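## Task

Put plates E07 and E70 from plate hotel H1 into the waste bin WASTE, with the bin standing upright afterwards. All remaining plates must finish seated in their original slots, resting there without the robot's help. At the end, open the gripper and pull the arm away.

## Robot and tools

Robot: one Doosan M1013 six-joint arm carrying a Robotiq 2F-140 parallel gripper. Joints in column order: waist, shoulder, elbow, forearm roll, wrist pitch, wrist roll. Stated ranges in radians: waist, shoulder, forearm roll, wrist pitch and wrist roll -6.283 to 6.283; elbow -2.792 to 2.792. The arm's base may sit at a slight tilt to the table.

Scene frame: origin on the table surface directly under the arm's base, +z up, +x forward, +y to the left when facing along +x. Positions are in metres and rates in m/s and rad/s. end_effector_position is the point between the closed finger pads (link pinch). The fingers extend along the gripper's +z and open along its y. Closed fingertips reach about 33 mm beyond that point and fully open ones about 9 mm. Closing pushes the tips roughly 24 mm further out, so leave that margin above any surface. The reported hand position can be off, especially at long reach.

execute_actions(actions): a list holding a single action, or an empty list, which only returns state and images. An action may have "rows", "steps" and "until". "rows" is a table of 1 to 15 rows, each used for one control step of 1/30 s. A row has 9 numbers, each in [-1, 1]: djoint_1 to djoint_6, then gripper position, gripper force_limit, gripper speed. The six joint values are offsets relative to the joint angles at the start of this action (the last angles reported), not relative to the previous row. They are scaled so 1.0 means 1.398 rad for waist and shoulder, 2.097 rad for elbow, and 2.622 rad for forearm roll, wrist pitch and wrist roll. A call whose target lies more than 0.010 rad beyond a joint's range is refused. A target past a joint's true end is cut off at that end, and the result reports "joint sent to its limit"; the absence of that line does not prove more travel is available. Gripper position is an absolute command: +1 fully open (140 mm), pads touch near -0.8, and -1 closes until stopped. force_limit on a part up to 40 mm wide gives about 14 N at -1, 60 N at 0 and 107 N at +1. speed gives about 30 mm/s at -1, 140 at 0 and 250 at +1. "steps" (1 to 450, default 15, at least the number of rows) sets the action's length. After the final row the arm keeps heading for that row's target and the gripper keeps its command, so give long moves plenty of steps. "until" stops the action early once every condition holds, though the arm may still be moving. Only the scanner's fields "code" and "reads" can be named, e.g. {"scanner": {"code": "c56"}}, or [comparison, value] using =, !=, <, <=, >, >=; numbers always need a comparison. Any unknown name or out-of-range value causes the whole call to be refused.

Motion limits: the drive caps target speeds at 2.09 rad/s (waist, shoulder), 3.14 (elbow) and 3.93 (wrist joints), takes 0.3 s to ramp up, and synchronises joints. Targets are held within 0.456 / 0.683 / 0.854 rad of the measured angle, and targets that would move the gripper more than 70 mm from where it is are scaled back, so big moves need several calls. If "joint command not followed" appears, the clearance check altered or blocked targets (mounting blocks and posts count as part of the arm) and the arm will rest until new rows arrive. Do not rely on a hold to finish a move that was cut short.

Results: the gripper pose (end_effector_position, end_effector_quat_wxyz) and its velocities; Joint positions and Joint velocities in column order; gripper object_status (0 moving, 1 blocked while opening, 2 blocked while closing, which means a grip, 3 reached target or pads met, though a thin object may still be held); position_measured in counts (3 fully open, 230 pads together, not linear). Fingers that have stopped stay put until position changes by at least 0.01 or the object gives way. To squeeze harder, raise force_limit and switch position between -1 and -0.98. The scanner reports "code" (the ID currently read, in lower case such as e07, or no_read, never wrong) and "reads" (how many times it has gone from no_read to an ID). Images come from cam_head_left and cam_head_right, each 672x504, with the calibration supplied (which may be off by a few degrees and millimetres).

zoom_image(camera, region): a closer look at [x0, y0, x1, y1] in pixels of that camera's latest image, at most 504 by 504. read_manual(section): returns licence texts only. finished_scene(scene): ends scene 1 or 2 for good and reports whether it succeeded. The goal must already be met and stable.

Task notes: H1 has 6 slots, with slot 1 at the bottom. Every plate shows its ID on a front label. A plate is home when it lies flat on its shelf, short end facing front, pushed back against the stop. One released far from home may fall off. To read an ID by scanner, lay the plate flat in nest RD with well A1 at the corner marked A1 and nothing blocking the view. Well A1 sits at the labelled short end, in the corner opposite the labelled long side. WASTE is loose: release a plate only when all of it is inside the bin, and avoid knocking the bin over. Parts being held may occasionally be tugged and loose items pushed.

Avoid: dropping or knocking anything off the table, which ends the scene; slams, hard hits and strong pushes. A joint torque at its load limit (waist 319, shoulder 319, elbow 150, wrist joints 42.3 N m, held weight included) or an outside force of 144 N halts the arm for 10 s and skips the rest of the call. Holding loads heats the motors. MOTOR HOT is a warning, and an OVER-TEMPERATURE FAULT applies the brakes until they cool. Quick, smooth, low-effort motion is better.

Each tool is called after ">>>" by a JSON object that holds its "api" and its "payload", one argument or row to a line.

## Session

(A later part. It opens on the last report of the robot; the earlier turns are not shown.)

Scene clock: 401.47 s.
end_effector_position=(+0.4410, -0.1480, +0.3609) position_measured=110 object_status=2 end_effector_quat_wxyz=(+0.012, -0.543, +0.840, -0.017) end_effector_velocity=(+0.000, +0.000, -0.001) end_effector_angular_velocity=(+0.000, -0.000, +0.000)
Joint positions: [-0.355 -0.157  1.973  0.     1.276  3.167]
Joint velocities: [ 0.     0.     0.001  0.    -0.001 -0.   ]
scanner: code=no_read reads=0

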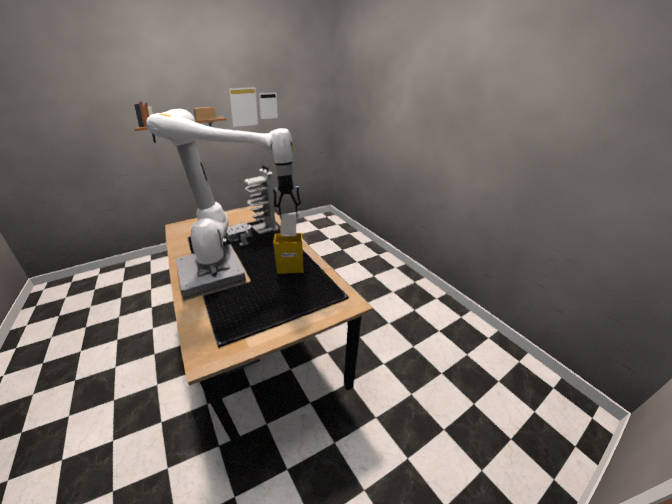

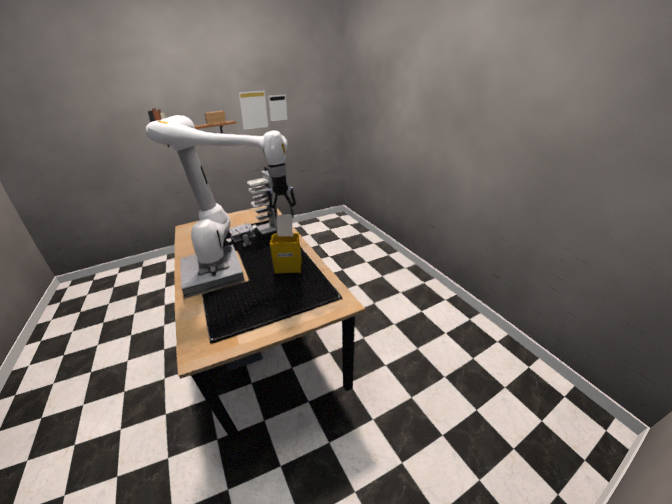

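>>> {"api": "execute_actions", "payload": {
  "actions": [
    {"rows": [[0,0.0472,0.0712,0,-0.0822,0,-1,0.6,-0.5]], "steps": 13}
  ]
}}

>>> {"api": "zoom_image", "payload": {
  "camera": "cam_head_left",
  "region": [250, 190, 330, 280]
}}

Scene clock: 405.93 s.
end_effector_position=(+0.4395, -0.1474, +0.2533) position_measured=110 object_status=2 end_effector_quat_wxyz=(+0.012, -0.543, +0.840, -0.017) end_effector_velocity=(+0.002, -0.000, +0.001) end_effector_angular_velocity=(+0.001, -0.003, -0.000)
Joint positions: [-0.355 -0.091  2.123 -0.     1.06   3.167]
Joint velocities: [ 0.    -0.    -0.003  0.002 -0.    -0.001]
scanner: code=no_read reads=0

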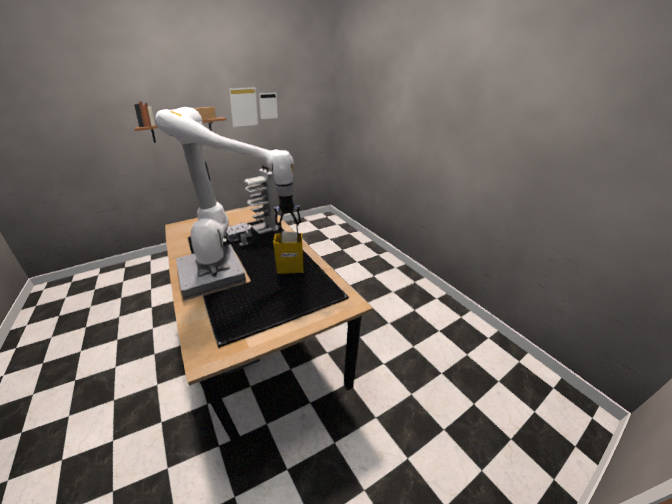

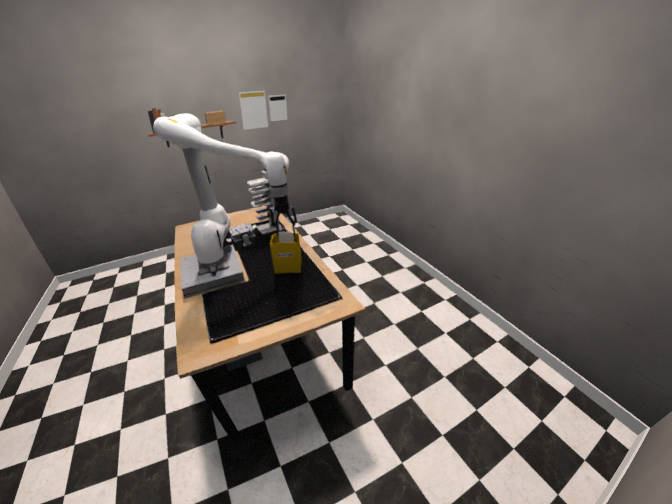

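Region (250, 190, 330, 280) of cam_head_left's 672x504 image, scaled by 5.600, with more detail than that image has.

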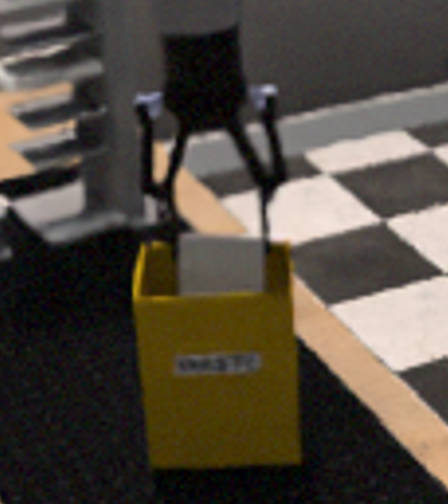

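>>> {"api": "execute_actions", "payload": {
  "actions": [
    {"rows": [[0,0.002,0.0025,0,-0.003,0,-1,0.6,-0.5],[0,0.004,0.005,0,-0.006,0,-1,0.6,-0.5],[0,0.006,0.0075,0,-0.009,0,-1,0.6,-0.5],[0,0.008,0.01,0,-0.012,0,-1,0.6,-0.5],[0,0.01,0.0125,0,-0.015,0,-1,0.6,-0.5],[0,0.012,0.015,0,-0.018,0,-1,0.6,-0.5],[0,0.014,0.0175,0,-0.021,0,-1,0.6,-0.5],[0,0.016,0.02,0,-0.024,0,-1,0.6,-0.5],[0,0.018,0.022,0,-0.0272,0,-1,0.6,-0.5]], "steps": 13}
  ]
}}

>>> {"api": "zoom_image", "payload": {
  "camera": "cam_head_left",
  "region": [250, 190, 330, 280]
}}

Scene clock: 408.03 s.
end_effector_position=(+0.4361, -0.1459, +0.2194) position_measured=110 object_status=2 end_effector_quat_wxyz=(+0.012, -0.543, +0.840, -0.017) end_effector_velocity=(+0.000, -0.000, -0.000) end_effector_angular_velocity=(-0.000, -0.002, +0.000)
Joint positions: [-0.355 -0.066  2.169 -0.     0.989  3.167]
Joint velocities: [-0.    -0.     0.001  0.    -0.003 -0.001]
scanner: code=no_read reads=0

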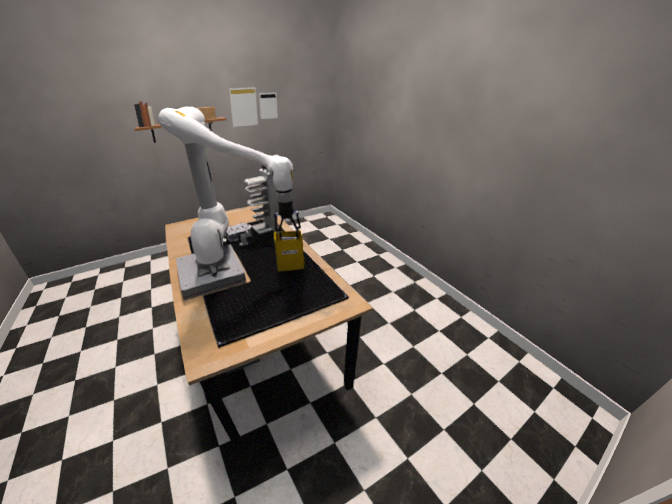

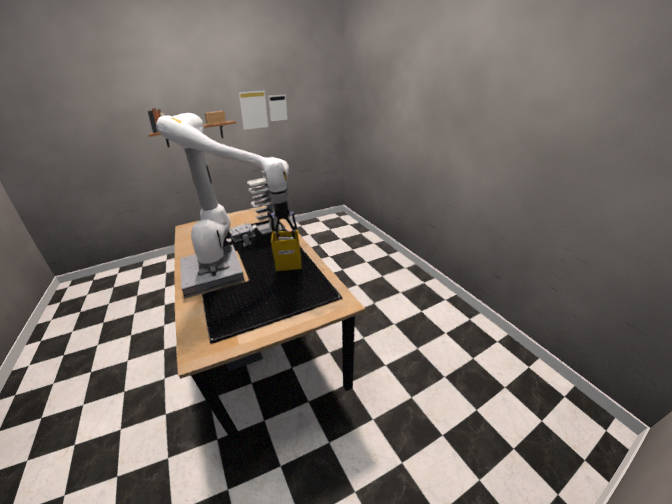

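Region (250, 190, 330, 280) of cam_head_left's 672x504 image, scaled by 5.600, with more detail than that image has.

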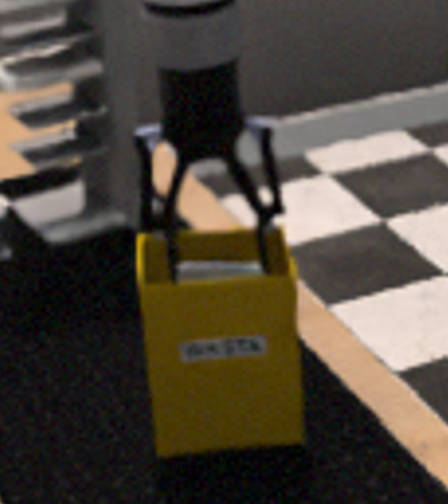

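>>> {"api": "zoom_image", "payload": {
  "camera": "cam_head_right",
  "region": [255, 205, 320, 285]
}}

Region (255, 205, 320, 285) of cam_head_right's 672x504 image, scaled by 6.300, with more detail than that image has; it fills the left 410 columns of this view, and the rest is white.

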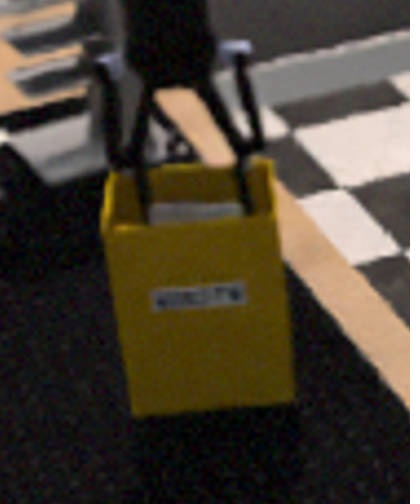

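>>> {"api": "execute_actions", "payload": {
  "actions": [
    {"rows": [[0,0.001,0.0012,0,-0.0015,-0.004,-1,0.6,-0.5],[0,0.002,0.0025,0,-0.003,-0.008,-1,0.6,-0.5],[0,0.003,0.0037,0,-0.0045,-0.012,-1,0.6,-0.5],[0,0.004,0.005,0,-0.006,-0.016,-1,0.6,-0.5],[0,0.005,0.0062,0,-0.0075,-0.02,-1,0.6,-0.5],[0,0.006,0.0075,0,-0.009,-0.024,-1,0.6,-0.5],[0,0.007,0.0087,0,-0.0105,-0.028,-1,0.6,-0.5],[0,0.008,0.01,0,-0.012,-0.03,-1,0.6,-0.5],[0,0.009,0.011,0,-0.0136,-0.03,-1,0.6,-0.5]], "steps": 12}
  ]
}}

>>> {"api": "zoom_image", "payload": {
  "camera": "cam_head_left",
  "region": [250, 190, 330, 280]
}}

Scene clock: 413.70 s.
end_effector_position=(+0.4334, -0.1449, +0.2029) position_measured=110 object_status=2 end_effector_quat_wxyz=(+0.011, -0.575, +0.818, -0.018) end_effector_velocity=(+0.000, -0.000, -0.001) end_effector_angular_velocity=(-0.001, -0.002, +0.002)
Joint positions: [-0.355 -0.054  2.192 -0.     0.954  3.088]
Joint velocities: [ 0.    -0.     0.002 -0.    -0.004 -0.002]
scanner: code=no_read reads=0

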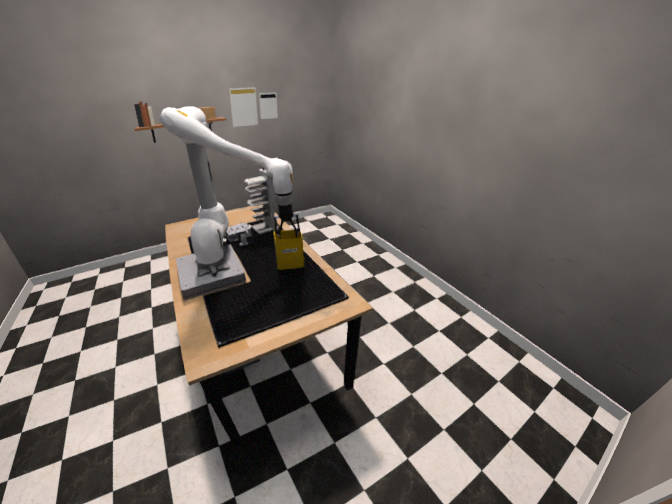

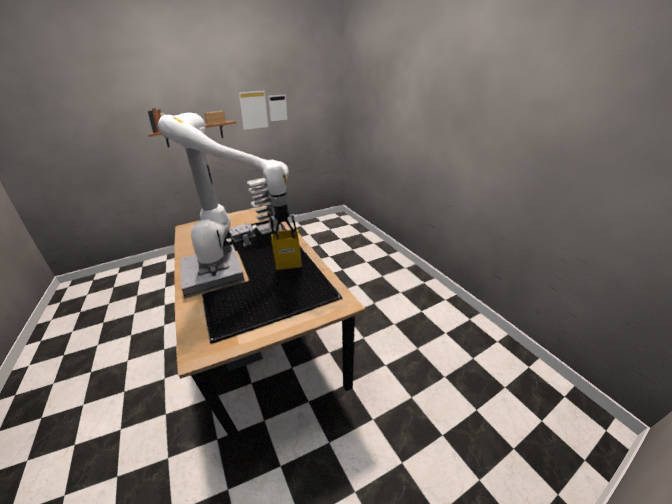

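Region (250, 190, 330, 280) of cam_head_left's 672x504 image, scaled by 5.600, with more detail than that image has.

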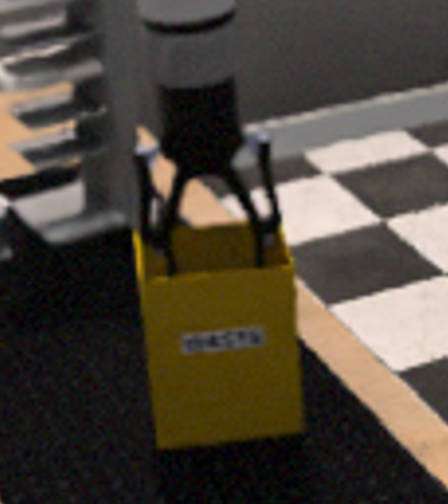

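>>> {"api": "execute_actions", "payload": {
  "actions": [
    {"rows": [[0,0,0,0,0,0,0.4,0,0],[0,0,0,0,0,0,0.4,0,0],[0,0,0,0,0,0,0.4,0,0],[0,0,0,0,0,0,0.4,0,0],[0,0,0,0,0,0,0.4,0,0],[0,0,0,0,0,0,0.4,0,0],[0,0,0,0,0,0,0.4,0,0],[0,0,0,0,0,0,0.4,0,0],[0,-0.074,-0.104,0,0.123,0,0.4,0,0]], "steps": 23}
  ]
}}

>>> {"api": "zoom_image", "payload": {
  "camera": "cam_head_left",
  "region": [230, 160, 330, 280]
}}

Scene clock: 416.83 s.
end_effector_position=(+0.4407, -0.1480, +0.3604) position_measured=78 object_status=3 end_effector_quat_wxyz=(+0.011, -0.575, +0.818, -0.017) end_effector_velocity=(-0.001, +0.001, -0.001) end_effector_angular_velocity=(+0.002, +0.001, +0.000)
Joint positions: [-0.355 -0.157  1.974 -0.     1.276  3.088]
Joint velocities: [ 0.     0.     0.001  0.001  0.    -0.   ]
scanner: code=no_read reads=0

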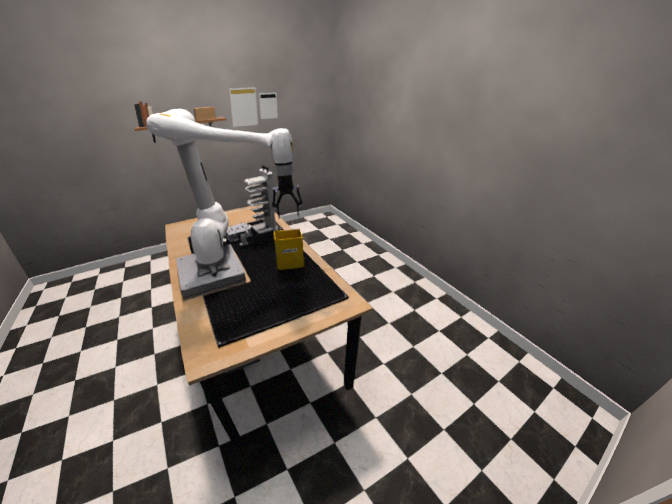

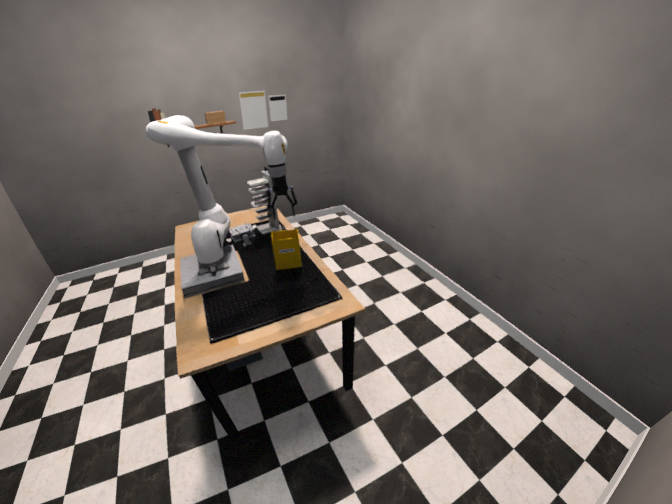

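Region (230, 160, 330, 280) of cam_head_left's 672x504 image, scaled by 4.200, with more detail than that image has.

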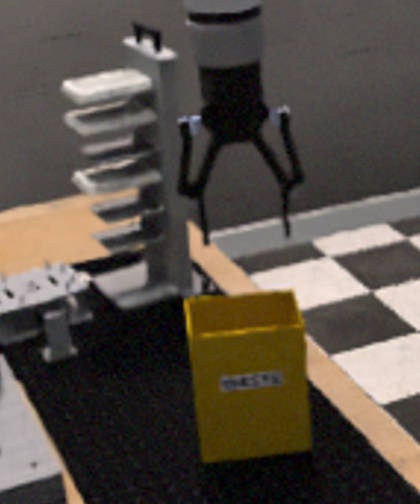

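>>> {"api": "finished_scene", "payload": {
  "scene": 1
}}

The scene is finished: the task was done.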